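## Task

Get the yellow sponge and the roll of masking tape (which sits beneath the desk) completely inside the tote. At the end the tote, the utility cart and the coffee table must all stand upright, the robot must be neither fallen nor tilted, and the items must stay in the tote without the robot holding them there.

## Robot and tools

Robot: a TidyBot++ base (0.54 m long, 0.50 m wide, 0.38 m tall) on four powered casters. It carries one seven-joint arm ending in a two-finger gripper, so there is only one arm to command. The shoulder sits 0.12 m ahead of the base centre and 0.68 m above the floor. There are two cameras: base_camera on the chassis and wrist_camera, which looks along the hand. The arm begins folded with the hand pointing down, reaching up to 0.08 m past the front bumper.

Frames: the base frame has its origin on the floor under the base centre, with x forward, y left and z up. hand_pose is reported in this frame. It is the point between the finger pads, and its z axis runs out along the fingers. Odometry is the base frame as it was when the scene began. base_odometry heading is in radians (-3.142 to 3.142, left positive) and drifts a few cm and degrees over many moves. base_tilt is in degrees, positive when leaning forward or right.

execute_actions: the arguments are "actions", a list holding zero or one action, and optional "cameras" (base_camera, wrist_camera, or all; [] gives no images). An empty list only reports state and images. An action may contain:
- "base": exactly one relative move from where the base currently is, not a pose. translate_m is metres forward (+) or back, -2 to 2. strafe_m is metres sideways, left +, -2 to 2. rotate_rad is radians on the spot, counter-clockwise seen from above +, -6.3 to 6.3.
- "joints": absolute targets by name, in radians. joint_1_rad turns the whole arm about vertical, any angle, but positive is CLOCKWISE from above (opposite to rotate_rad). joint_2_rad is the shoulder, -2.249 to 2.249. joint_3_rad is the upper-arm twist, any angle, about 3.14 at start. joint_4_rad is the elbow, -2.579 to 2.579. joint_5_rad is the forearm twist, any angle. joint_6_rad is the wrist, -2.099 to 2.099. joint_7_rad is the hand twist, any angle; at 1.57, pointing down, the fingers open toward the robot's left and right. gripper_pos is an absolute value from 0 (open, about 85 mm gap) to 1 (closed, squeezing hard). The gap is roughly 85 x (1 - gripper_pos) mm. Unbounded joints take the short way round, so send steps under half a turn to go further.
- "speeds": optional caps for this action only. translate_m and strafe_m take 0.05 to 0.5 m/s; rotate_rad takes 0.1 to 1.57 rad/s. A base move that would need more than 8.667 s is refused. Any action ends after 15 s.
Bad keys or out-of-range numbers reject the whole call with nothing moving. Parts left out of an action may keep pushing toward earlier targets.

Arm planning: with joint_1_rad 0, joint_3_rad 3.14 and joint_5_rad 0, the arm moves in the vertical plane along base x. The tilt from vertical of each segment (forward positive) is: upper arm (0.42 m) = j2, forearm (0.31 m) = j2 - j4, hand (0.31 m to the hand point) = j2 - j4 - j6. Add length x sin of each tilt for reach ahead of the shoulder, and length x cos for height above it. A downward-pointing hand can go no higher than about 0.94 m, and only near the base. Arm joints turn at about 1.39 rad/s (1.22 for joints 5 to 7).

wait: "seconds" from 0 to 10. It commands nothing new and returns state and images. zoom_image: "camera" (base_camera or wrist_camera) and "region" [x0, y0, x1, y1] in pixels of that camera's latest full image, origin at top left, at most 504 x 504. read_manual: optional "section"; only "licences" exists, and it moves nothing. finished_scene: "scene" (1 or 2) ends that scene for good once the last command has been held, and reports success. A reply with no tool call ends every remaining scene.

Reading results: base_status and joint_status describe how each motion ended. "done" for the base only means the wheels turned the full amount; slipping or being blocked can leave it short. "off_target" means it stopped away from the target and may still push. After "contact_stop" or "time_out", the part holds where it stopped. "joint command not followed" with a "cause:" line means the arm targets were withheld, usually to avoid the arm hitting itself; "not_followed" joints may be retried with later actions. on_its_own lists things that moved without being commanded. motor_effort gives the percent of maximum per motor, with the peak in brackets, and it is noisy. A gripper at 1 reading "done" holds nothing; "off_target" means something is between the fingers. "ARM HIT" marks a hard strike on the base or the arm itself. A torque fault (joints 1-4 limit 104.5 N m, joints 5-7 51.3 N m) freezes the arm and gripper for 10 s and drops the rest of the call. MOTOR HOT appears from 60 °C; at 75 °C an OVER-TEMPERATURE FAULT lets the arm sink, and affected keys show "limit_stop_at_motor_heat" until you resend them.

Accuracy: friction and the weight of held objects leave joints a little off. To correct this, send each joint its last command plus (wanted - read). Never send a loaded joint its current reading, because it will sag further. Trust the images over hand_pose, which can be 1-2 cm off. Closed fingertips extend about 20 mm past the hand point, so keep margin above the floor.

Avoid: driving while the arm is snagged on something high (about 0.8 m or more), which can tip the robot; sideways shoves with a raised hand; driving into obstacles, since a blocked base keeps pushing hard; dropping or flinging objects; knocking over the tote, cart or table; and holding loads for a long time, which heats the motors. Robot motion time counts against the result, so keep moves efficient. Objects may occasionally be nudged by outside disturbances.

Each tool is called as name([rows], argument=value, ...), one row to a line, values as JSON.

## Session

execute_actions(actions=[])

Scene clock: 0.00 s.
base_odometry: x=+0.000 y=+0.000 heading=+0.000 (m, m, rad; odometry frame)
base_tilt: forward=+0.0 right=+0.3 (deg)
base_status: not commanded
joint_positions: joint_1_rad=-0.012 joint_2_rad=-0.387 joint_3_rad=+3.094 joint_4_rad=-2.516 joint_5_rad=+0.026 joint_6_rad=-0.896 joint_7_rad=+1.542 gripper_pos=+0.000
joint_status: not commanded
motor_effort: joint_1_rad=+0 joint_2_rad=-2 joint_3_rad=+1 joint_4_rad=+18 joint_5_rad=+0 joint_6_rad=+1 joint_7_rad=+0 (%)
hand_pose: x=+0.2628 y=+0.0017 z=+0.5957 quat_wxyz=(+0.017, +0.998, +0.022, +0.059) (m; base frame)
pictures: base_camera, wrist_camera
Images, in order (width x height): base_camera 644x364, wrist_camera 644x476.

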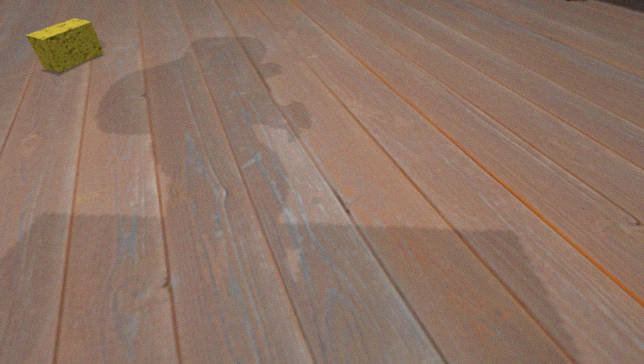

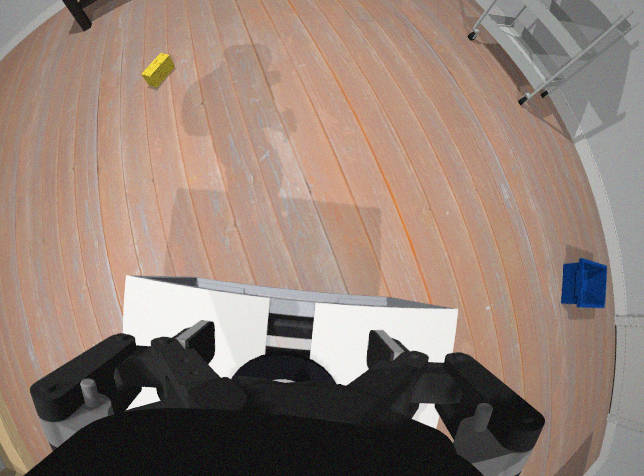

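execute_actions([
  {"joints": {"joint_6_rad": 0.2}},
], cameras=["wrist_camera"])

Scene clock: 3.20 s.
base_odometry: x=+0.000 y=+0.000 heading=+0.000 (m, m, rad; odometry frame)
base_tilt: forward=+0.1 right=+0.3 (deg)
base_status: not commanded
joint_positions: joint_1_rad=-0.012 joint_2_rad=-0.387 joint_3_rad=+3.094 joint_4_rad=-2.516 joint_5_rad=+0.026 joint_6_rad=+0.198 joint_7_rad=+1.542 gripper_pos=+0.000
joint_status: all done
motor_effort: joint_1_rad=+0(0) joint_2_rad=-5(5) joint_3_rad=+1(1) joint_4_rad=+22(22) joint_5_rad=-1(0) joint_6_rad=+7(8) joint_7_rad=+0(0) (%)
hand_pose: x=+0.5168 y=+0.0272 z=+0.7949 quat_wxyz=(-0.012, +0.822, +0.028, +0.569) (m; base frame)
pictures: wrist_camera
Images, in order (width x height): wrist_camera 644x476.

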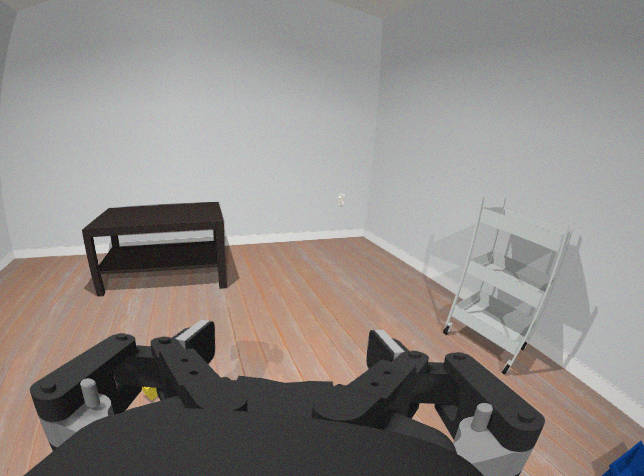

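execute_actions([
  {"joints": {"joint_1_rad": -2.0, "joint_6_rad": -0.1}},
], cameras=["wrist_camera"])

Scene clock: 8.13 s.
base_odometry: x=+0.000 y=+0.000 heading=+0.000 (m, m, rad; odometry frame)
base_tilt: forward=+0.1 right=+0.3 (deg)
base_status: not commanded
joint_positions: joint_1_rad=-1.984 joint_2_rad=-0.387 joint_3_rad=+3.094 joint_4_rad=-2.516 joint_5_rad=+0.026 joint_6_rad=-0.077 joint_7_rad=+1.542 gripper_pos=+0.000
joint_status: all done
motor_effort: joint_1_rad=+0(0) joint_2_rad=-5(5) joint_3_rad=+1(2) joint_4_rad=+20(22) joint_5_rad=+0(1) joint_6_rad=+7(8) joint_7_rad=+0(0) (%)
hand_pose: x=-0.0402 y=+0.3207 z=+0.7201 quat_wxyz=(-0.379, +0.470, +0.759, +0.245) (m; base frame)
pictures: wrist_camera
Images, in order (width x height): wrist_camera 644x476.

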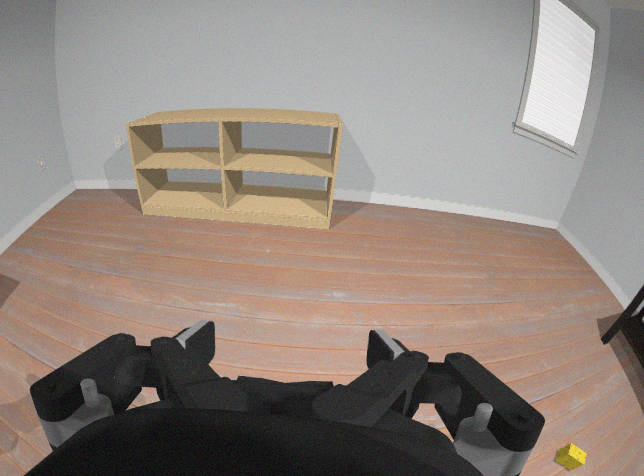

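execute_actions([
  {"joints": {"joint_1_rad": -3.6}},
], cameras=["wrist_camera"])

Scene clock: 12.17 s.
base_odometry: x=+0.000 y=+0.000 heading=+0.000 (m, m, rad; odometry frame)
base_tilt: forward=+0.1 right=+0.4 (deg)
base_status: not commanded
joint_positions: joint_1_rad=-3.584 joint_2_rad=-0.387 joint_3_rad=+3.094 joint_4_rad=-2.516 joint_5_rad=+0.026 joint_6_rad=-0.077 joint_7_rad=+1.542 gripper_pos=+0.000
joint_status: all done
motor_effort: joint_1_rad=+0(1) joint_2_rad=-5(5) joint_3_rad=+1(1) joint_4_rad=+20(20) joint_5_rad=-1(1) joint_6_rad=+6(6) joint_7_rad=+0(0) (%)
hand_pose: x=-0.1969 y=-0.1685 z=+0.7201 quat_wxyz=(-0.440, -0.217, +0.866, -0.101) (m; base frame)
pictures: wrist_camera
Images, in order (width x height): wrist_camera 644x476.

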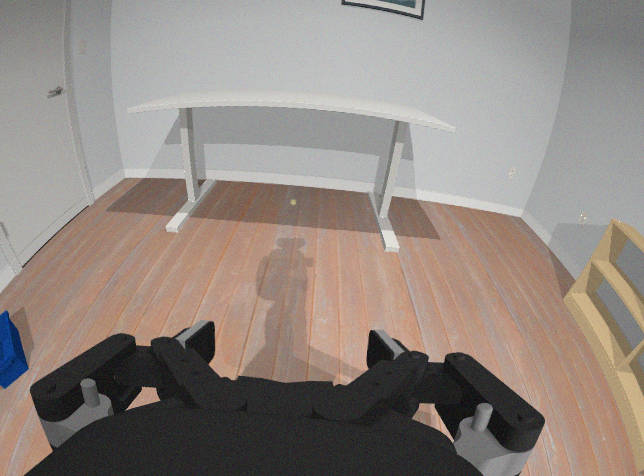

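zoom_image(camera="wrist_camera", region=[230, 160, 360, 250])

Region (230, 160, 360, 250) of wrist_camera's 644x476 image, scaled by 3.877; it fills the top 349 rows of this view, and the rest is white.

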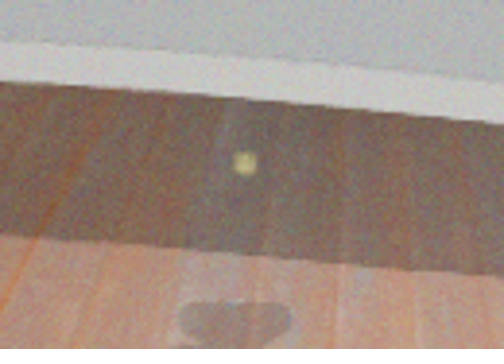

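execute_actions([
  {"base": {"rotate_rad": 0.5}, "joints": {"joint_1_rad": 0.0, "joint_3_rad": 3.14, "joint_5_rad": 0.0, "joint_6_rad": -0.9}},
])

execute_actions([
  {"base": {"translate_m": 0.4}, "joints": {"joint_1_rad": 0.0, "joint_2_rad": 1.2, "joint_4_rad": -1.5, "joint_6_rad": -0.44}},
])

Scene clock: 27.67 s.
base_odometry: x=+0.000 y=+0.000 heading=+0.500 (m, m, rad; odometry frame)
base_tilt: forward=+0.1 right=+0.3 (deg)
base_status: done
joint_positions: joint_1_rad=-6.266 joint_2_rad=-0.387 joint_3_rad=+3.119 joint_4_rad=-2.516 joint_5_rad=+0.023 joint_6_rad=-0.877 joint_7_rad=+1.542 gripper_pos=+0.000
joint_status: all done
motor_effort: joint_1_rad=+0(1) joint_2_rad=-1(5) joint_3_rad=+1(1) joint_4_rad=+16(21) joint_5_rad=+0(0) joint_6_rad=+1(6) joint_7_rad=+0(0) (%)
hand_pose: x=+0.2688 y=-0.0043 z=+0.5966 quat_wxyz=(-0.013, -0.998, +0.005, -0.068) (m; base frame)
pictures: base_camera, wrist_camera
Images, in order (width x height): base_camera 644x364, wrist_camera 644x476.

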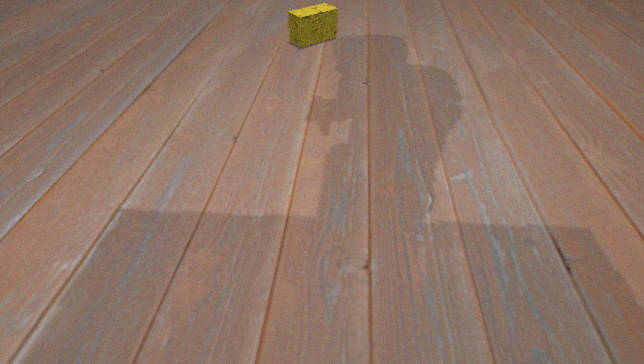

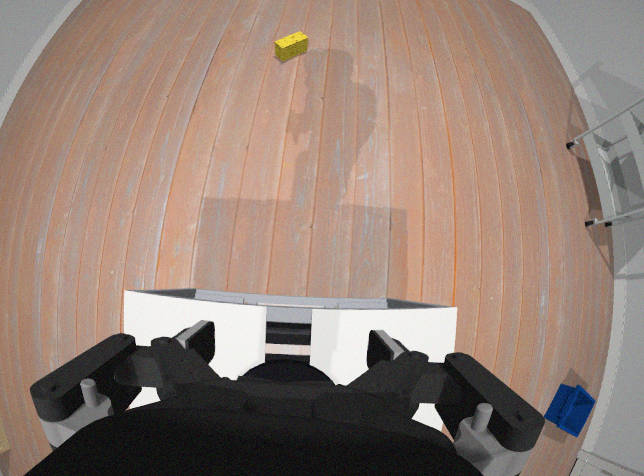

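Scene clock: 30.47 s.
base_odometry: x=+0.351 y=+0.192 heading=+0.500 (m, m, rad; odometry frame)
base_tilt: forward=+0.1 right=+0.3 (deg)
base_status: done
joint_positions: joint_1_rad=-6.266 joint_2_rad=+1.199 joint_3_rad=+3.119 joint_4_rad=-1.526 joint_5_rad=+0.023 joint_6_rad=-0.463 joint_7_rad=+1.542 gripper_pos=+0.000
joint_status: all done
motor_effort: joint_1_rad=+0(0) joint_2_rad=-41(42) joint_3_rad=+0(0) joint_4_rad=+7(18) joint_5_rad=-1(0) joint_6_rad=-1(1) joint_7_rad=+0(1) (%)
hand_pose: x=+0.6235 y=+0.0031 z=+0.2363 quat_wxyz=(+0.005, -1.000, +0.008, +0.023) (m; base frame)
pictures: base_camera, wrist_camera
Images, in order (width x height): base_camera 644x364, wrist_camera 644x476.

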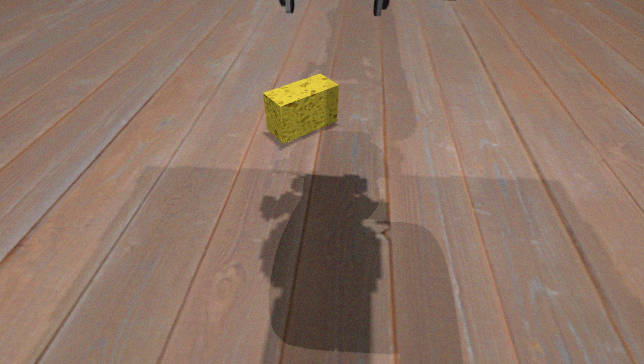

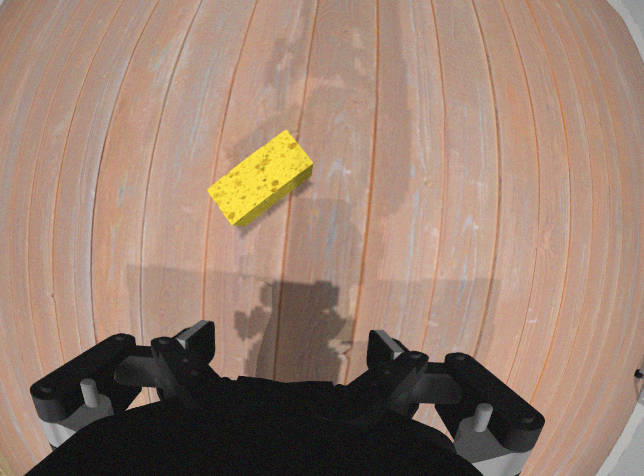

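execute_actions([
  {"base": {"translate_m": 0.12}, "joints": {"joint_1_rad": -0.105, "joint_2_rad": 1.394, "joint_4_rad": -1.48, "joint_6_rad": -0.222, "joint_7_rad": 0.53}},
])

Scene clock: 42.77 s.
base_odometry: x=+0.456 y=+0.250 heading=+0.501 (m, m, rad; odometry frame)
base_tilt: forward=+0.1 right=+0.3 (deg)
base_status: done
joint_positions: joint_1_rad=-6.374 joint_2_rad=+1.391 joint_3_rad=+3.122 joint_4_rad=-1.499 joint_5_rad=+0.023 joint_6_rad=-0.242 joint_7_rad=+0.531 gripper_pos=+0.000
joint_status: all done
motor_effort: joint_1_rad=+0(2) joint_2_rad=-40(42) joint_3_rad=-1(1) joint_4_rad=+5(8) joint_5_rad=+0(1) joint_6_rad=+0(0) joint_7_rad=+0(1) (%)
hand_pose: x=+0.6110 y=+0.0567 z=+0.1416 quat_wxyz=(+0.008, -0.895, +0.445, +0.000) (m; base frame)
pictures: base_camera, wrist_camera
Images, in order (width x height): base_camera 644x364, wrist_camera 644x476.

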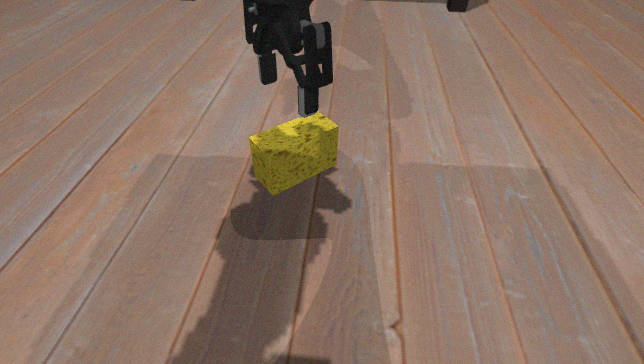

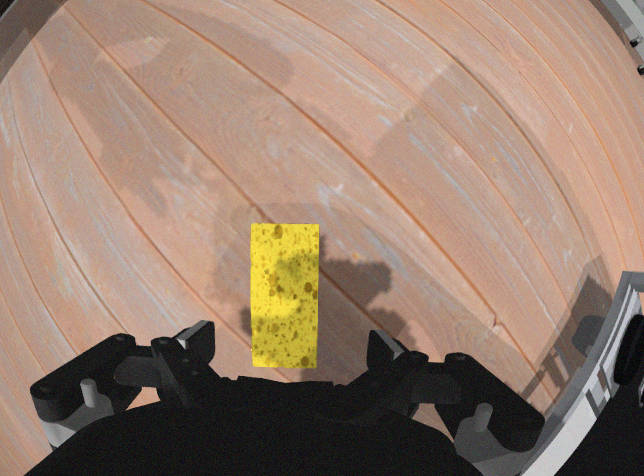

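execute_actions([
  {"joints": {"joint_2_rad": 1.622, "joint_4_rad": -1.262}},
])

Scene clock: 47.30 s.
base_odometry: x=+0.456 y=+0.250 heading=+0.501 (m, m, rad; odometry frame)
base_tilt: forward=+0.1 right=+0.3 (deg)
base_status: not commanded
joint_positions: joint_1_rad=-6.374 joint_2_rad=+1.625 joint_3_rad=+3.122 joint_4_rad=-1.286 joint_5_rad=+0.023 joint_6_rad=-0.242 joint_7_rad=+0.531 gripper_pos=+0.000
joint_status: all done
motor_effort: joint_1_rad=+0(0) joint_2_rad=-40(43) joint_3_rad=+0(1) joint_4_rad=+4(4) joint_5_rad=+0(1) joint_6_rad=-1(0) joint_7_rad=+0(0) (%)
hand_pose: x=+0.6047 y=+0.0560 z=+0.0421 quat_wxyz=(+0.003, -0.894, +0.447, +0.008) (m; base frame)
pictures: base_camera, wrist_camera
Images, in order (width x height): base_camera 644x364, wrist_camera 644x476.

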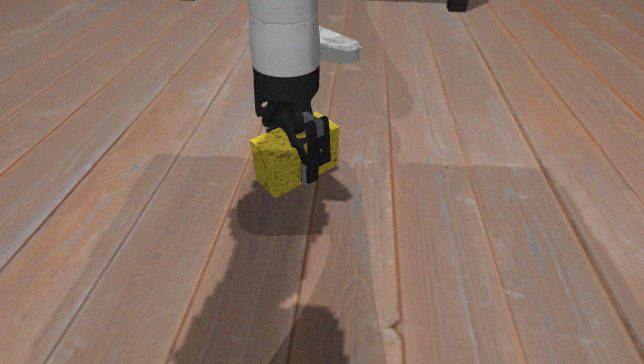

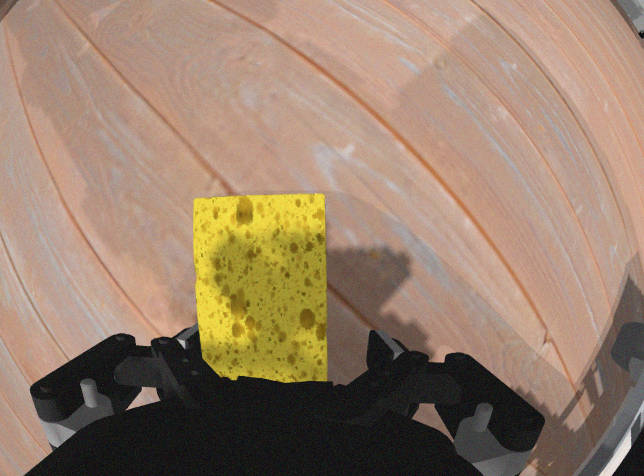

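execute_actions([
  {"joints": {"gripper_pos": 1.0}},
])

Scene clock: 49.33 s.
base_odometry: x=+0.456 y=+0.250 heading=+0.501 (m, m, rad; odometry frame)
base_tilt: forward=+0.1 right=+0.3 (deg)
base_status: not commanded
joint_positions: joint_1_rad=-6.374 joint_2_rad=+1.621 joint_3_rad=+3.122 joint_4_rad=-1.281 joint_5_rad=+0.023 joint_6_rad=-0.242 joint_7_rad=+0.531 gripper_pos=+0.481
joint_status: gripper_pos off_target (ended at +0.481, target +1.000)
motor_effort: joint_1_rad=+0(1) joint_2_rad=-41(42) joint_3_rad=+0(1) joint_4_rad=+4(12) joint_5_rad=-1(1) joint_6_rad=-1(6) joint_7_rad=+0(0) (%)
hand_pose: x=+0.6097 y=+0.0565 z=+0.0443 quat_wxyz=(+0.005, -0.894, +0.447, +0.005) (m; base frame)
pictures: base_camera, wrist_camera
Images, in order (width x height): base_camera 644x364, wrist_camera 644x476.

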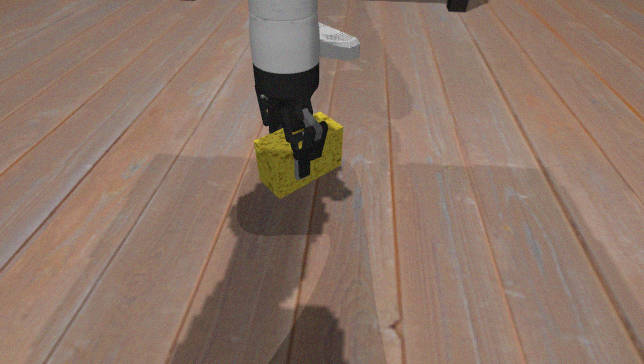

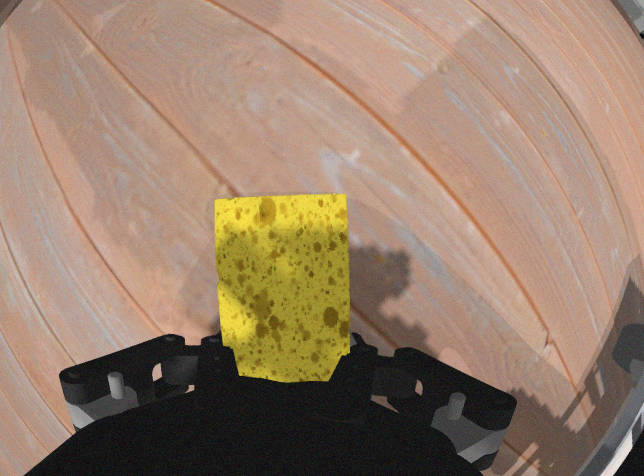

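execute_actions([
  {"joints": {"joint_1_rad": 0.02, "joint_2_rad": 0.84, "joint_4_rad": -2.02, "joint_6_rad": -0.28, "joint_7_rad": 1.59}},
], cameras=[])

execute_actions([
  {"base": {"rotate_rad": -2.25}},
])

Scene clock: 59.83 s.
base_odometry: x=+0.456 y=+0.250 heading=+0.501 (m, m, rad; odometry frame)
base_tilt: forward=+0.1 right=+0.3 (deg)
base_status: not commanded
joint_positions: joint_1_rad=-6.282 joint_2_rad=+0.847 joint_3_rad=+3.122 joint_4_rad=-1.999 joint_5_rad=+0.023 joint_6_rad=-0.259 joint_7_rad=+1.572 gripper_pos=+0.481
joint_status: all done
motor_effort: joint_1_rad=+0(1) joint_2_rad=-33(44) joint_3_rad=+0(1) joint_4_rad=+6(6) joint_5_rad=-1(0) joint_6_rad=+0(1) joint_7_rad=+0(0) (%)
hand_pose: x=+0.5372 y=+0.0094 z=+0.3490 quat_wxyz=(+0.004, -1.000, -0.017, -0.019) (m; base frame)
pictures: none
No camera images: the call's "cameras" was empty. Leave "cameras" out to get every camera's image.

Scene clock: 62.63 s.
base_odometry: x=+0.456 y=+0.250 heading=-1.749 (m, m, rad; odometry frame)
base_tilt: forward=+0.1 right=+0.3 (deg)
base_status: done
joint_positions: joint_1_rad=-6.263 joint_2_rad=+0.847 joint_3_rad=+3.133 joint_4_rad=-1.999 joint_5_rad=+0.022 joint_6_rad=-0.259 joint_7_rad=+1.572 gripper_pos=+0.481
joint_status: not commanded
motor_effort: joint_1_rad=+0(4) joint_2_rad=-33(33) joint_3_rad=+0(2) joint_4_rad=+5(6) joint_5_rad=+0(1) joint_6_rad=+0(1) joint_7_rad=+0(0) (%)
hand_pose: x=+0.5373 y=-0.0041 z=+0.3489 quat_wxyz=(+0.000, -1.000, -0.004, -0.019) (m; base frame)
pictures: base_camera, wrist_camera
Images, in order (width x height): base_camera 644x364, wrist_camera 644x476.

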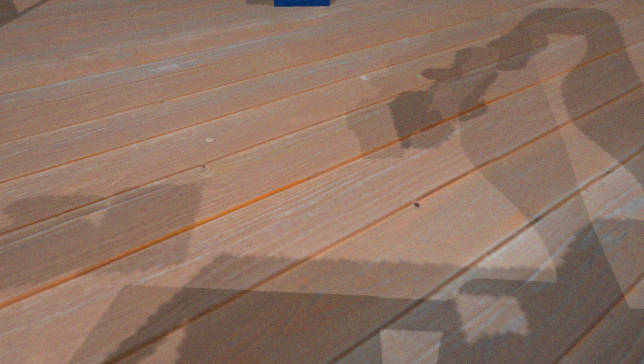

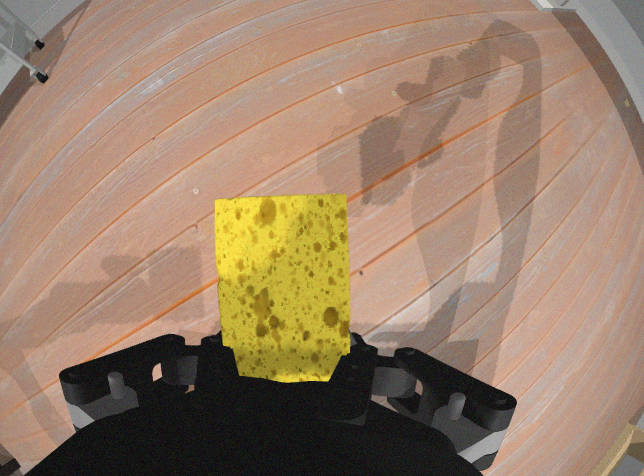

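execute_actions([
  {"base": {"translate_m": 0.75}},
])

Scene clock: 67.57 s.
base_odometry: x=+0.322 y=-0.488 heading=-1.749 (m, m, rad; odometry frame)
base_tilt: forward=+0.1 right=+0.3 (deg)
base_status: done
joint_positions: joint_1_rad=-6.263 joint_2_rad=+0.846 joint_3_rad=+3.133 joint_4_rad=-2.003 joint_5_rad=+0.022 joint_6_rad=-0.261 joint_7_rad=+1.572 gripper_pos=+0.481
joint_status: not commanded
motor_effort: joint_1_rad=+0(1) joint_2_rad=-33(34) joint_3_rad=+0(1) joint_4_rad=+5(8) joint_5_rad=+0(0) joint_6_rad=+0(0) joint_7_rad=+0(1) (%)
hand_pose: x=+0.5341 y=-0.0041 z=+0.3486 quat_wxyz=(+0.000, -1.000, -0.004, -0.015) (m; base frame)
pictures: base_camera, wrist_camera
Images, in order (width x height): base_camera 644x364, wrist_camera 644x476.

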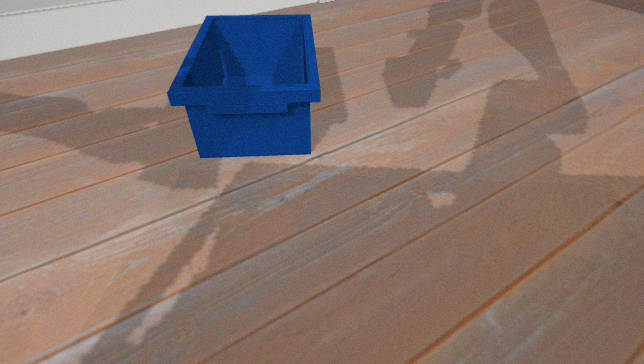

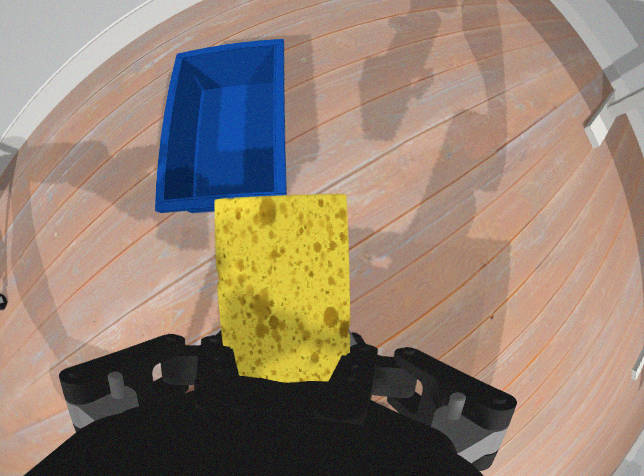

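execute_actions([
  {"base": {"strafe_m": 0.125}},
], cameras=[])

execute_actions([
  {"base": {"translate_m": 0.22}, "joints": {"joint_2_rad": 1.09, "joint_4_rad": -1.70, "joint_6_rad": -0.33}},
])

Scene clock: 73.57 s.
base_odometry: x=+0.445 y=-0.511 heading=-1.749 (m, m, rad; odometry frame)
base_tilt: forward=+0.1 right=+0.3 (deg)
base_status: done
joint_positions: joint_1_rad=-6.269 joint_2_rad=+0.846 joint_3_rad=+3.133 joint_4_rad=-2.003 joint_5_rad=+0.022 joint_6_rad=-0.261 joint_7_rad=+1.572 gripper_pos=+0.481
joint_status: not commanded
motor_effort: joint_1_rad=+0(4) joint_2_rad=-33(33) joint_3_rad=+0(3) joint_4_rad=+5(5) joint_5_rad=-1(0) joint_6_rad=+0(0) joint_7_rad=+0(0) (%)
hand_pose: x=+0.5342 y=-0.0015 z=+0.3486 quat_wxyz=(+0.000, -1.000, -0.007, -0.015) (m; base frame)
pictures: none
No camera images: the call's "cameras" was empty. Leave "cameras" out to get every camera's image.

Scene clock: 75.27 s.
base_odometry: x=+0.406 y=-0.727 heading=-1.749 (m, m, rad; odometry frame)
base_tilt: forward=+0.1 right=+0.3 (deg)
base_status: done
joint_positions: joint_1_rad=-6.269 joint_2_rad=+1.085 joint_3_rad=+3.133 joint_4_rad=-1.715 joint_5_rad=+0.022 joint_6_rad=-0.307 joint_7_rad=+1.572 gripper_pos=+0.481
joint_status: all done
motor_effort: joint_1_rad=+0(0) joint_2_rad=-38(39) joint_3_rad=-1(0) joint_4_rad=+6(8) joint_5_rad=-1(1) joint_6_rad=+0(1) joint_7_rad=+0(0) (%)
hand_pose: x=+0.6072 y=-0.0022 z=+0.2711 quat_wxyz=(+0.000, -1.000, -0.006, -0.017) (m; base frame)
pictures: base_camera, wrist_camera
Images, in order (width x height): base_camera 644x364, wrist_camera 644x476.

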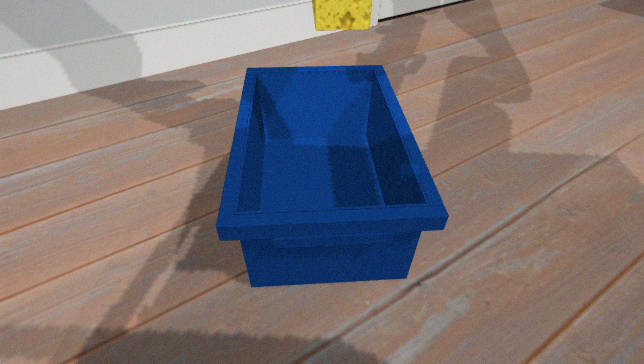

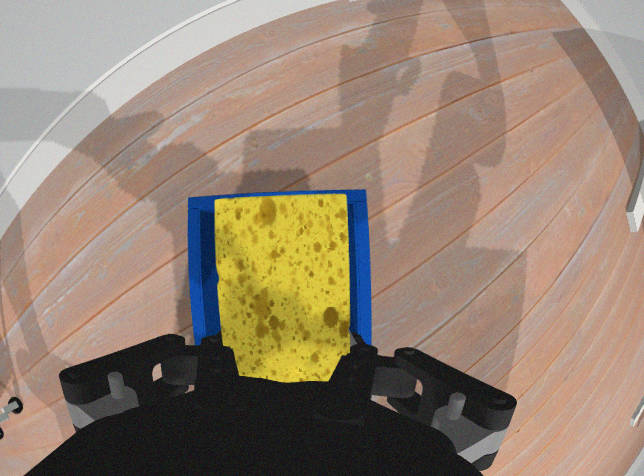

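execute_actions([
  {"joints": {"joint_1_rad": -0.065, "joint_2_rad": 1.24, "joint_4_rad": -1.69, "joint_6_rad": -0.18, "joint_7_rad": 3.2}},
])

Scene clock: 86.43 s.
base_odometry: x=+0.406 y=-0.727 heading=-1.749 (m, m, rad; odometry frame)
base_tilt: forward=+0.1 right=+0.3 (deg)
base_status: not commanded
joint_positions: joint_1_rad=-6.332 joint_2_rad=+1.236 joint_3_rad=+3.133 joint_4_rad=-1.715 joint_5_rad=+0.022 joint_6_rad=-0.203 joint_7_rad=+3.203 gripper_pos=+0.481
joint_status: all done
motor_effort: joint_1_rad=+0(2) joint_2_rad=-37(39) joint_3_rad=-1(0) joint_4_rad=+4(7) joint_5_rad=-1(0) joint_6_rad=-1(0) joint_7_rad=+0(0) (%)
hand_pose: x=+0.5718 y=+0.0273 z=+0.2005 quat_wxyz=(+0.005, -0.658, -0.753, +0.003) (m; base frame)
pictures: base_camera, wrist_camera
Images, in order (width x height): base_camera 644x364, wrist_camera 644x476.

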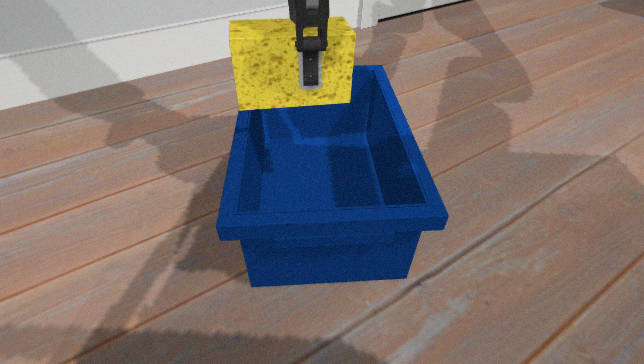

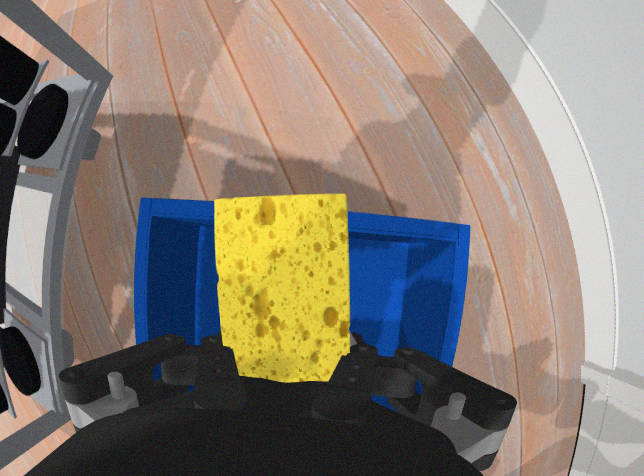

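execute_actions([
  {"joints": {"joint_1_rad": 0.028, "joint_2_rad": 1.283, "joint_4_rad": -1.56, "joint_6_rad": -0.30}},
])

Scene clock: 93.50 s.
base_odometry: x=+0.406 y=-0.727 heading=-1.749 (m, m, rad; odometry frame)
base_tilt: forward=+0.1 right=+0.3 (deg)
base_status: not commanded
joint_positions: joint_1_rad=-6.262 joint_2_rad=+1.273 joint_3_rad=+3.133 joint_4_rad=-1.580 joint_5_rad=+0.022 joint_6_rad=-0.277 joint_7_rad=+3.203 gripper_pos=+0.481
joint_status: all done
motor_effort: joint_1_rad=+0(0) joint_2_rad=-40(40) joint_3_rad=-1(1) joint_4_rad=+5(6) joint_5_rad=-1(1) joint_6_rad=+0(1) joint_7_rad=+0(0) (%)
hand_pose: x=+0.6146 y=-0.0054 z=+0.1929 quat_wxyz=(-0.004, -0.684, -0.729, -0.005) (m; base frame)
pictures: base_camera, wrist_camera
Images, in order (width x height): base_camera 644x364, wrist_camera 644x476.

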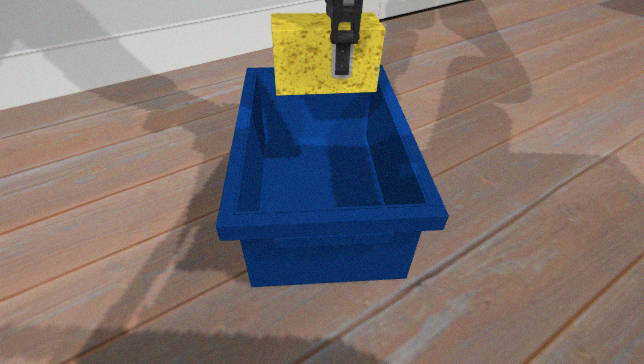

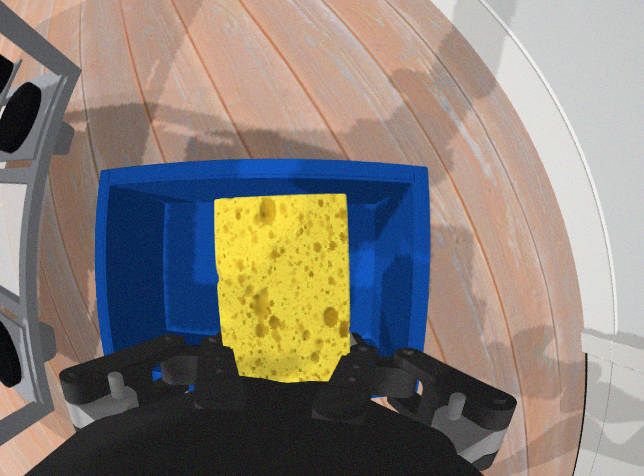

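execute_actions([
  {"joints": {"joint_1_rad": -0.018, "joint_2_rad": 1.572, "joint_4_rad": -1.34, "joint_6_rad": -0.185}},
])

Scene clock: 99.43 s.
base_odometry: x=+0.406 y=-0.727 heading=-1.749 (m, m, rad; odometry frame)
base_tilt: forward=+0.1 right=+0.3 (deg)
base_status: not commanded
joint_positions: joint_1_rad=-6.284 joint_2_rad=+1.575 joint_3_rad=+3.133 joint_4_rad=-1.364 joint_5_rad=+0.022 joint_6_rad=-0.208 joint_7_rad=+3.203 gripper_pos=+0.481
joint_status: all done
motor_effort: joint_1_rad=+0(0) joint_2_rad=-40(43) joint_3_rad=+0(1) joint_4_rad=+3(5) joint_5_rad=-1(1) joint_6_rad=+0(2) joint_7_rad=+0(0) (%)
hand_pose: x=+0.6012 y=+0.0060 z=+0.0609 quat_wxyz=(+0.003, -0.677, -0.736, +0.000) (m; base frame)
pictures: base_camera, wrist_camera
Images, in order (width x height): base_camera 644x364, wrist_camera 644x476.

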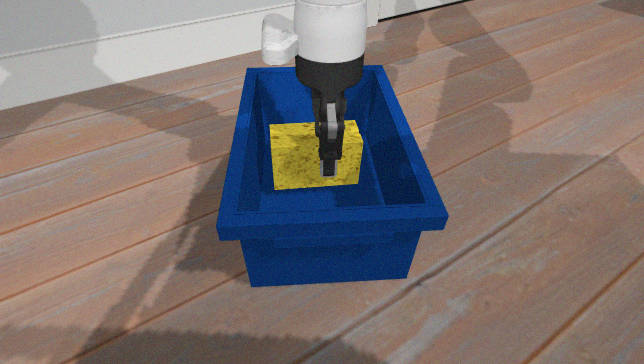

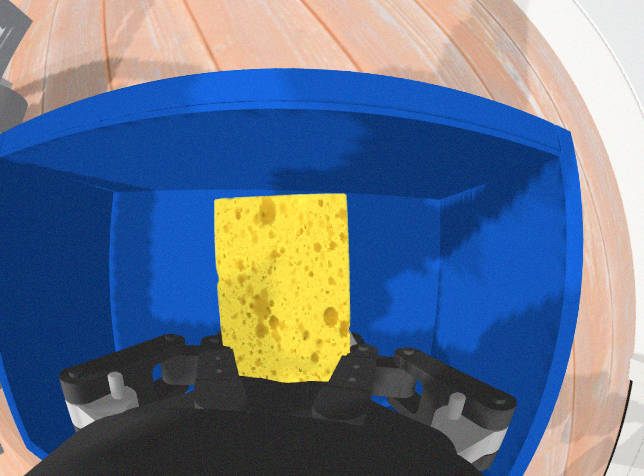

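execute_actions([
  {"joints": {"joint_2_rad": 1.592}},
], cameras=[])

execute_actions([
  {"joints": {"gripper_pos": 0.2}},
], cameras=["base_camera"])

Scene clock: 102.73 s.
base_odometry: x=+0.406 y=-0.727 heading=-1.749 (m, m, rad; odometry frame)
base_tilt: forward=+0.1 right=+0.3 (deg)
base_status: not commanded
joint_positions: joint_1_rad=-6.284 joint_2_rad=+1.587 joint_3_rad=+3.133 joint_4_rad=-1.363 joint_5_rad=+0.022 joint_6_rad=-0.207 joint_7_rad=+3.203 gripper_pos=+0.481
joint_status: all done
motor_effort: joint_1_rad=+0(0) joint_2_rad=-40(41) joint_3_rad=+0(1) joint_4_rad=+3(4) joint_5_rad=-1(0) joint_6_rad=-1(1) joint_7_rad=+0(0) (%)
hand_pose: x=+0.5943 y=+0.0060 z=+0.0551 quat_wxyz=(+0.007, -0.677, -0.736, +0.004) (m; base frame)
pictures: none
No camera images: the call's "cameras" was empty. Leave "cameras" out to get every camera's image.

Scene clock: 103.73 s.
base_odometry: x=+0.406 y=-0.727 heading=-1.749 (m, m, rad; odometry frame)
base_tilt: forward=+0.1 right=+0.3 (deg)
base_status: not commanded
joint_positions: joint_1_rad=-6.284 joint_2_rad=+1.587 joint_3_rad=+3.133 joint_4_rad=-1.363 joint_5_rad=+0.022 joint_6_rad=-0.207 joint_7_rad=+3.203 gripper_pos=+0.200
joint_status: all done
motor_effort: joint_1_rad=+0(0) joint_2_rad=-39(40) joint_3_rad=-1(1) joint_4_rad=+4(4) joint_5_rad=-1(0) joint_6_rad=-1(1) joint_7_rad=+0(0) (%)
hand_pose: x=+0.5943 y=+0.0060 z=+0.0551 quat_wxyz=(+0.007, -0.677, -0.736, +0.004) (m; base frame)
pictures: base_camera
Images, in order (width x height): base_camera 644x364.

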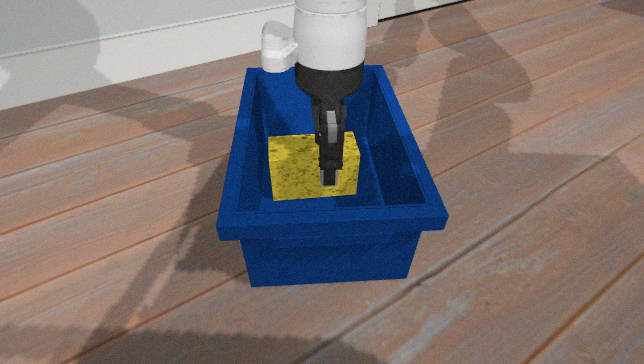

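Now lift straight up out of the tote.

execute_actions([
  {"joints": {"joint_2_rad": 1.2, "joint_4_rad": -1.68, "joint_6_rad": -0.30}},
])

Scene clock: 106.63 s.
base_odometry: x=+0.406 y=-0.727 heading=-1.749 (m, m, rad; odometry frame)
base_tilt: forward=+0.1 right=+0.3 (deg)
base_status: not commanded
joint_positions: joint_1_rad=-6.284 joint_2_rad=+1.201 joint_3_rad=+3.133 joint_4_rad=-1.656 joint_5_rad=+0.022 joint_6_rad=-0.278 joint_7_rad=+3.203 gripper_pos=+0.200
joint_status: all done
motor_effort: joint_1_rad=+0(0) joint_2_rad=-38(43) joint_3_rad=-1(1) joint_4_rad=+5(6) joint_5_rad=+0(0) joint_6_rad=-1(0) joint_7_rad=+0(0) (%)
hand_pose: x=+0.6016 y=+0.0054 z=+0.2208 quat_wxyz=(-0.002, -0.676, -0.737, -0.003) (m; base frame)
pictures: base_camera, wrist_camera
Images, in order (width x height): base_camera 644x364, wrist_camera 644x476.

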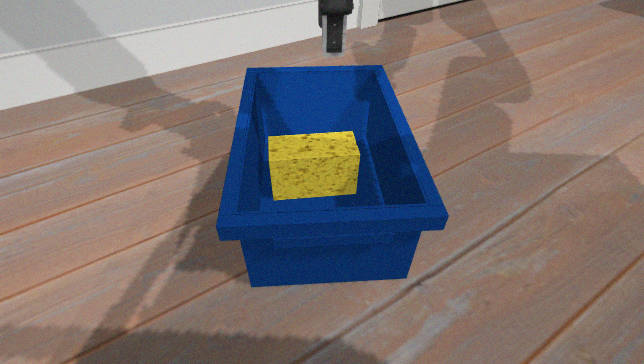

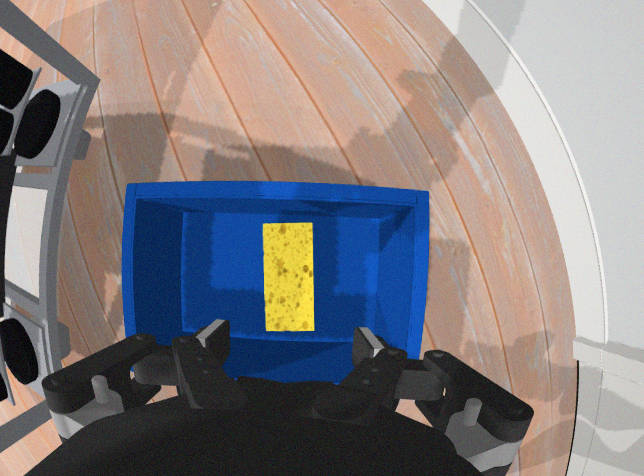

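execute_actions([
  {"base": {"strafe_m": -0.6}, "joints": {"joint_2_rad": -0.2, "joint_4_rad": -2.5, "joint_6_rad": 0.0, "joint_7_rad": 1.55, "gripper_pos": 0.0}},
], cameras=[])

execute_actions([
  {"base": {"rotate_rad": -0.94}},
])

Scene clock: 128.57 s.
base_odometry: x=-0.184 y=-0.621 heading=-1.748 (m, m, rad; odometry frame)
base_tilt: forward=+0.0 right=+0.3 (deg)
base_status: done
joint_positions: joint_1_rad=-6.298 joint_2_rad=-0.196 joint_3_rad=+3.133 joint_4_rad=-2.476 joint_5_rad=+0.022 joint_6_rad=-0.024 joint_7_rad=+1.569 gripper_pos=+0.000
joint_status: all done
motor_effort: joint_1_rad=+0(3) joint_2_rad=-10(41) joint_3_rad=+1(2) joint_4_rad=+19(19) joint_5_rad=-1(1) joint_6_rad=+6(6) joint_7_rad=+0(0) (%)
hand_pose: x=+0.5066 y=+0.0102 z=+0.6815 quat_wxyz=(+0.000, -0.913, -0.020, -0.407) (m; base frame)
pictures: none
No camera images: the call's "cameras" was empty. Leave "cameras" out to get every camera's image.

Scene clock: 130.40 s.
base_odometry: x=-0.184 y=-0.621 heading=-2.688 (m, m, rad; odometry frame)
base_tilt: forward=+0.1 right=+0.3 (deg)
base_status: done
joint_positions: joint_1_rad=-6.298 joint_2_rad=-0.196 joint_3_rad=+3.134 joint_4_rad=-2.476 joint_5_rad=+0.022 joint_6_rad=-0.021 joint_7_rad=+1.569 gripper_pos=+0.000
joint_status: not commanded
motor_effort: joint_1_rad=+0(1) joint_2_rad=-10(11) joint_3_rad=+1(2) joint_4_rad=+19(18) joint_5_rad=+0(1) joint_6_rad=+6(6) joint_7_rad=+0(0) (%)
hand_pose: x=+0.5071 y=+0.0099 z=+0.6820 quat_wxyz=(+0.000, -0.913, -0.020, -0.408) (m; base frame)
pictures: base_camera, wrist_camera
Images, in order (width x height): base_camera 644x364, wrist_camera 644x476.

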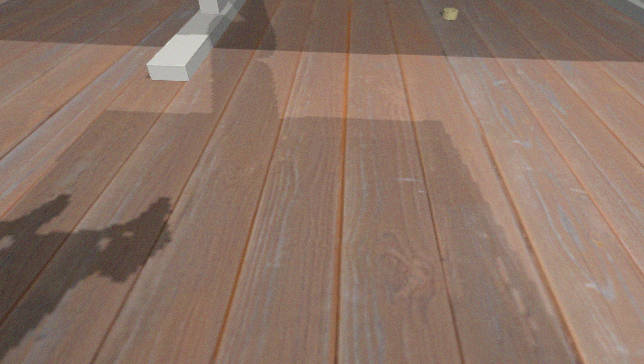

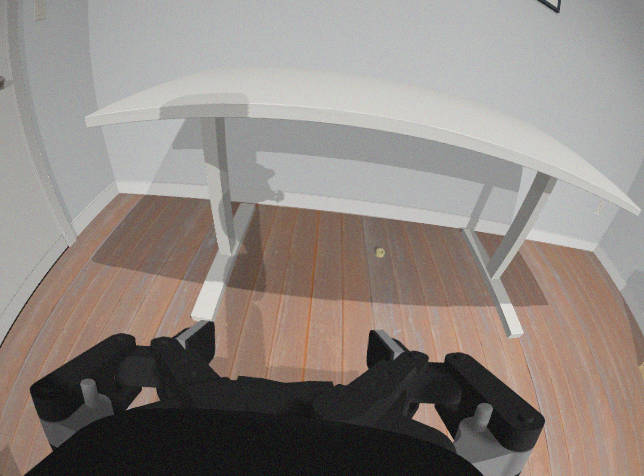

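execute_actions([
  {"base": {"strafe_m": -0.35}, "joints": {"joint_1_rad": 0.02, "joint_2_rad": 1.85, "joint_4_rad": -0.28, "joint_6_rad": -0.5}},
])

Scene clock: 154.20 s.
base_odometry: x=-0.337 y=-0.306 heading=-2.689 (m, m, rad; odometry frame)
base_tilt: forward=+0.1 right=+0.3 (deg)
base_status: done
joint_positions: joint_1_rad=-6.283 joint_2_rad=+1.848 joint_3_rad=+3.134 joint_4_rad=-0.306 joint_5_rad=+0.022 joint_6_rad=-0.478 joint_7_rad=+1.569 gripper_pos=+0.000
joint_status: all done
motor_effort: joint_1_rad=+0(2) joint_2_rad=-51(55) joint_3_rad=+0(2) joint_4_rad=+19(19) joint_5_rad=+0(1) joint_6_rad=+4(6) joint_7_rad=+0(0) (%)
hand_pose: x=+0.9379 y=+0.0002 z=+0.1217 quat_wxyz=(-0.004, -0.968, -0.005, -0.252) (m; base frame)
pictures: base_camera, wrist_camera
Images, in order (width x height): base_camera 644x364, wrist_camera 644x476.

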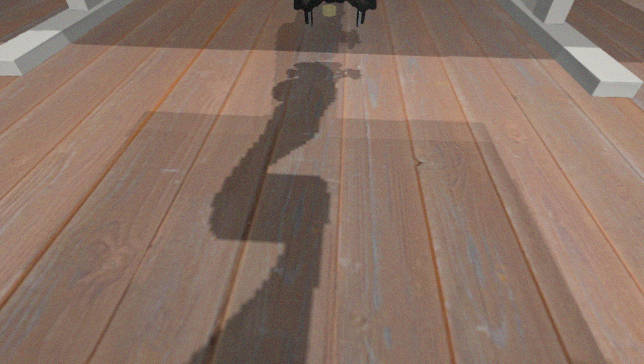

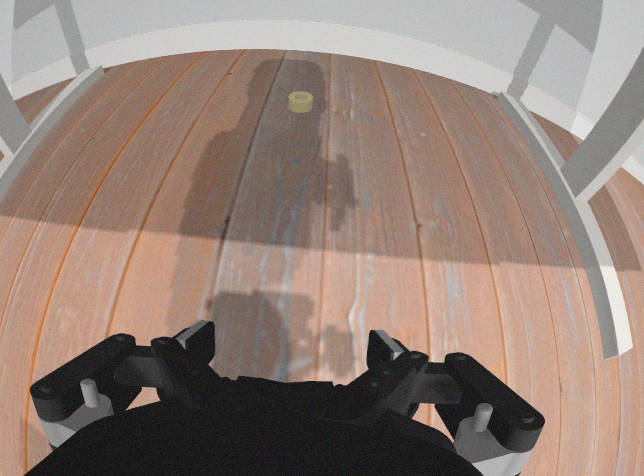

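execute_actions([
  {"base": {"translate_m": 0.33}, "joints": {"joint_1_rad": -0.03, "joint_2_rad": 1.95, "joint_4_rad": -0.08, "joint_6_rad": -0.72}, "speeds": {"translate_m": 0.25}},
])

Scene clock: 161.73 s.
base_odometry: x=-0.634 y=-0.450 heading=-2.689 (m, m, rad; odometry frame)
base_tilt: forward=+0.1 right=+0.3 (deg)
base_status: done
joint_positions: joint_1_rad=-6.298 joint_2_rad=+1.943 joint_3_rad=+3.134 joint_4_rad=-0.102 joint_5_rad=+0.022 joint_6_rad=-0.699 joint_7_rad=+1.569 gripper_pos=+0.000
joint_status: all done
motor_effort: joint_1_rad=+1(2) joint_2_rad=-51(52) joint_3_rad=-1(1) joint_4_rad=+19(19) joint_5_rad=-1(1) joint_6_rad=+3(5) joint_7_rad=+0(0) (%)
hand_pose: x=+0.9109 y=+0.0105 z=+0.0981 quat_wxyz=(-0.004, -0.980, -0.011, -0.197) (m; base frame)
pictures: base_camera, wrist_camera
Images, in order (width x height): base_camera 644x364, wrist_camera 644x476.

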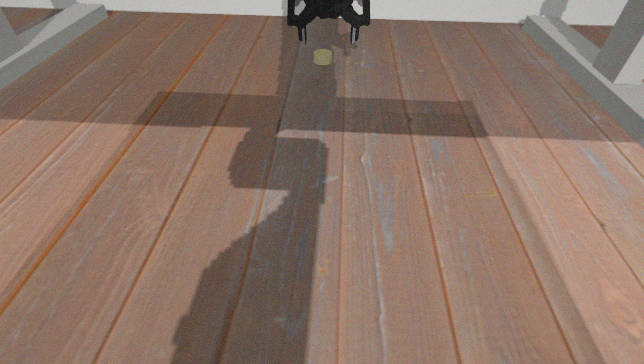

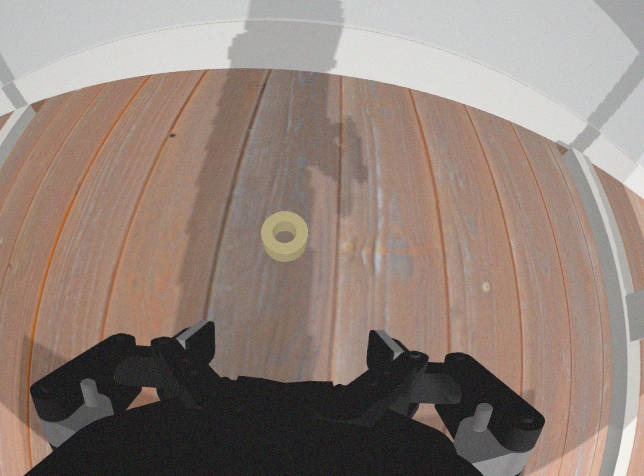

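execute_actions([
  {"base": {"translate_m": 0.125}, "joints": {"joint_1_rad": -0.054, "joint_2_rad": 2.0, "joint_6_rad": -0.64}, "speeds": {"translate_m": 0.15}},
])

Scene clock: 172.03 s.
base_odometry: x=-0.747 y=-0.505 heading=-2.690 (m, m, rad; odometry frame)
base_tilt: forward=+0.1 right=+0.3 (deg)
base_status: done
joint_positions: joint_1_rad=-6.324 joint_2_rad=+1.998 joint_3_rad=+3.134 joint_4_rad=-0.099 joint_5_rad=+0.022 joint_6_rad=-0.660 joint_7_rad=+1.569 gripper_pos=+0.000
joint_status: all done
motor_effort: joint_1_rad=+0(1) joint_2_rad=-49(52) joint_3_rad=+0(2) joint_4_rad=+19(19) joint_5_rad=+0(0) joint_6_rad=+3(3) joint_7_rad=+0(0) (%)
hand_pose: x=+0.8896 y=+0.0304 z=+0.0607 quat_wxyz=(-0.001, -0.981, -0.024, -0.191) (m; base frame)
pictures: base_camera, wrist_camera
Images, in order (width x height): base_camera 644x364, wrist_camera 644x476.

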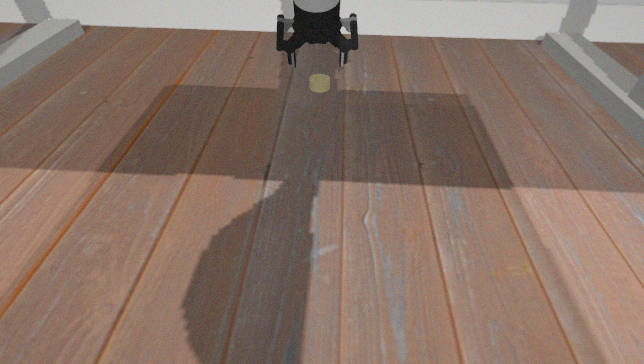

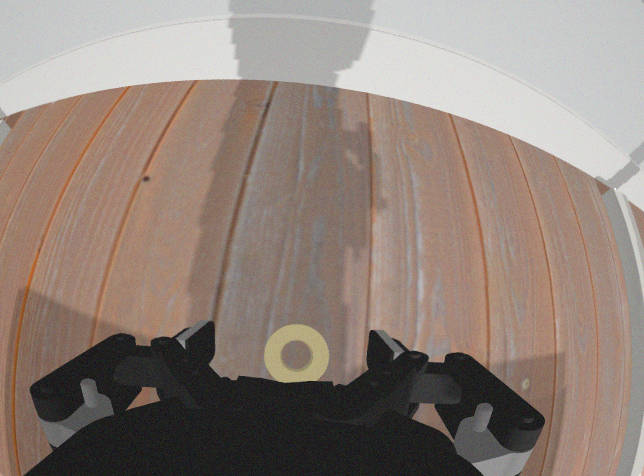

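execute_actions([
  {"joints": {"joint_2_rad": 2.048, "joint_6_rad": -0.61}},
])

Scene clock: 175.67 s.
base_odometry: x=-0.747 y=-0.505 heading=-2.690 (m, m, rad; odometry frame)
base_tilt: forward=+0.1 right=+0.3 (deg)
base_status: not commanded
joint_positions: joint_1_rad=-6.324 joint_2_rad=+2.050 joint_3_rad=+3.134 joint_4_rad=-0.097 joint_5_rad=+0.022 joint_6_rad=-0.631 joint_7_rad=+1.569 gripper_pos=+0.000
joint_status: all done
motor_effort: joint_1_rad=+0(0) joint_2_rad=-47(50) joint_3_rad=+0(1) joint_4_rad=+17(19) joint_5_rad=+0(1) joint_6_rad=+3(4) joint_7_rad=+0(0) (%)
hand_pose: x=+0.8663 y=+0.0295 z=+0.0259 quat_wxyz=(-0.001, -0.983, -0.024, -0.181) (m; base frame)
pictures: base_camera, wrist_camera
Images, in order (width x height): base_camera 644x364, wrist_camera 644x476.

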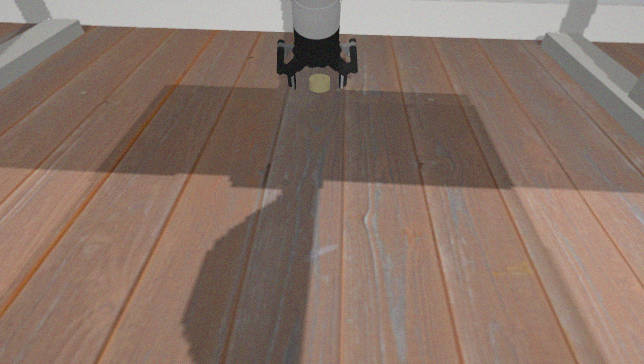

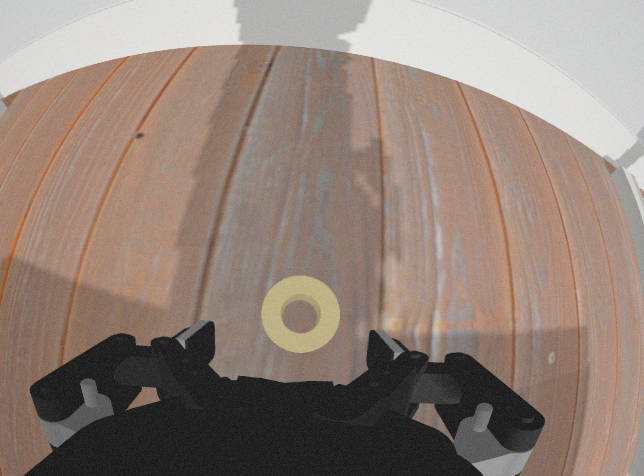

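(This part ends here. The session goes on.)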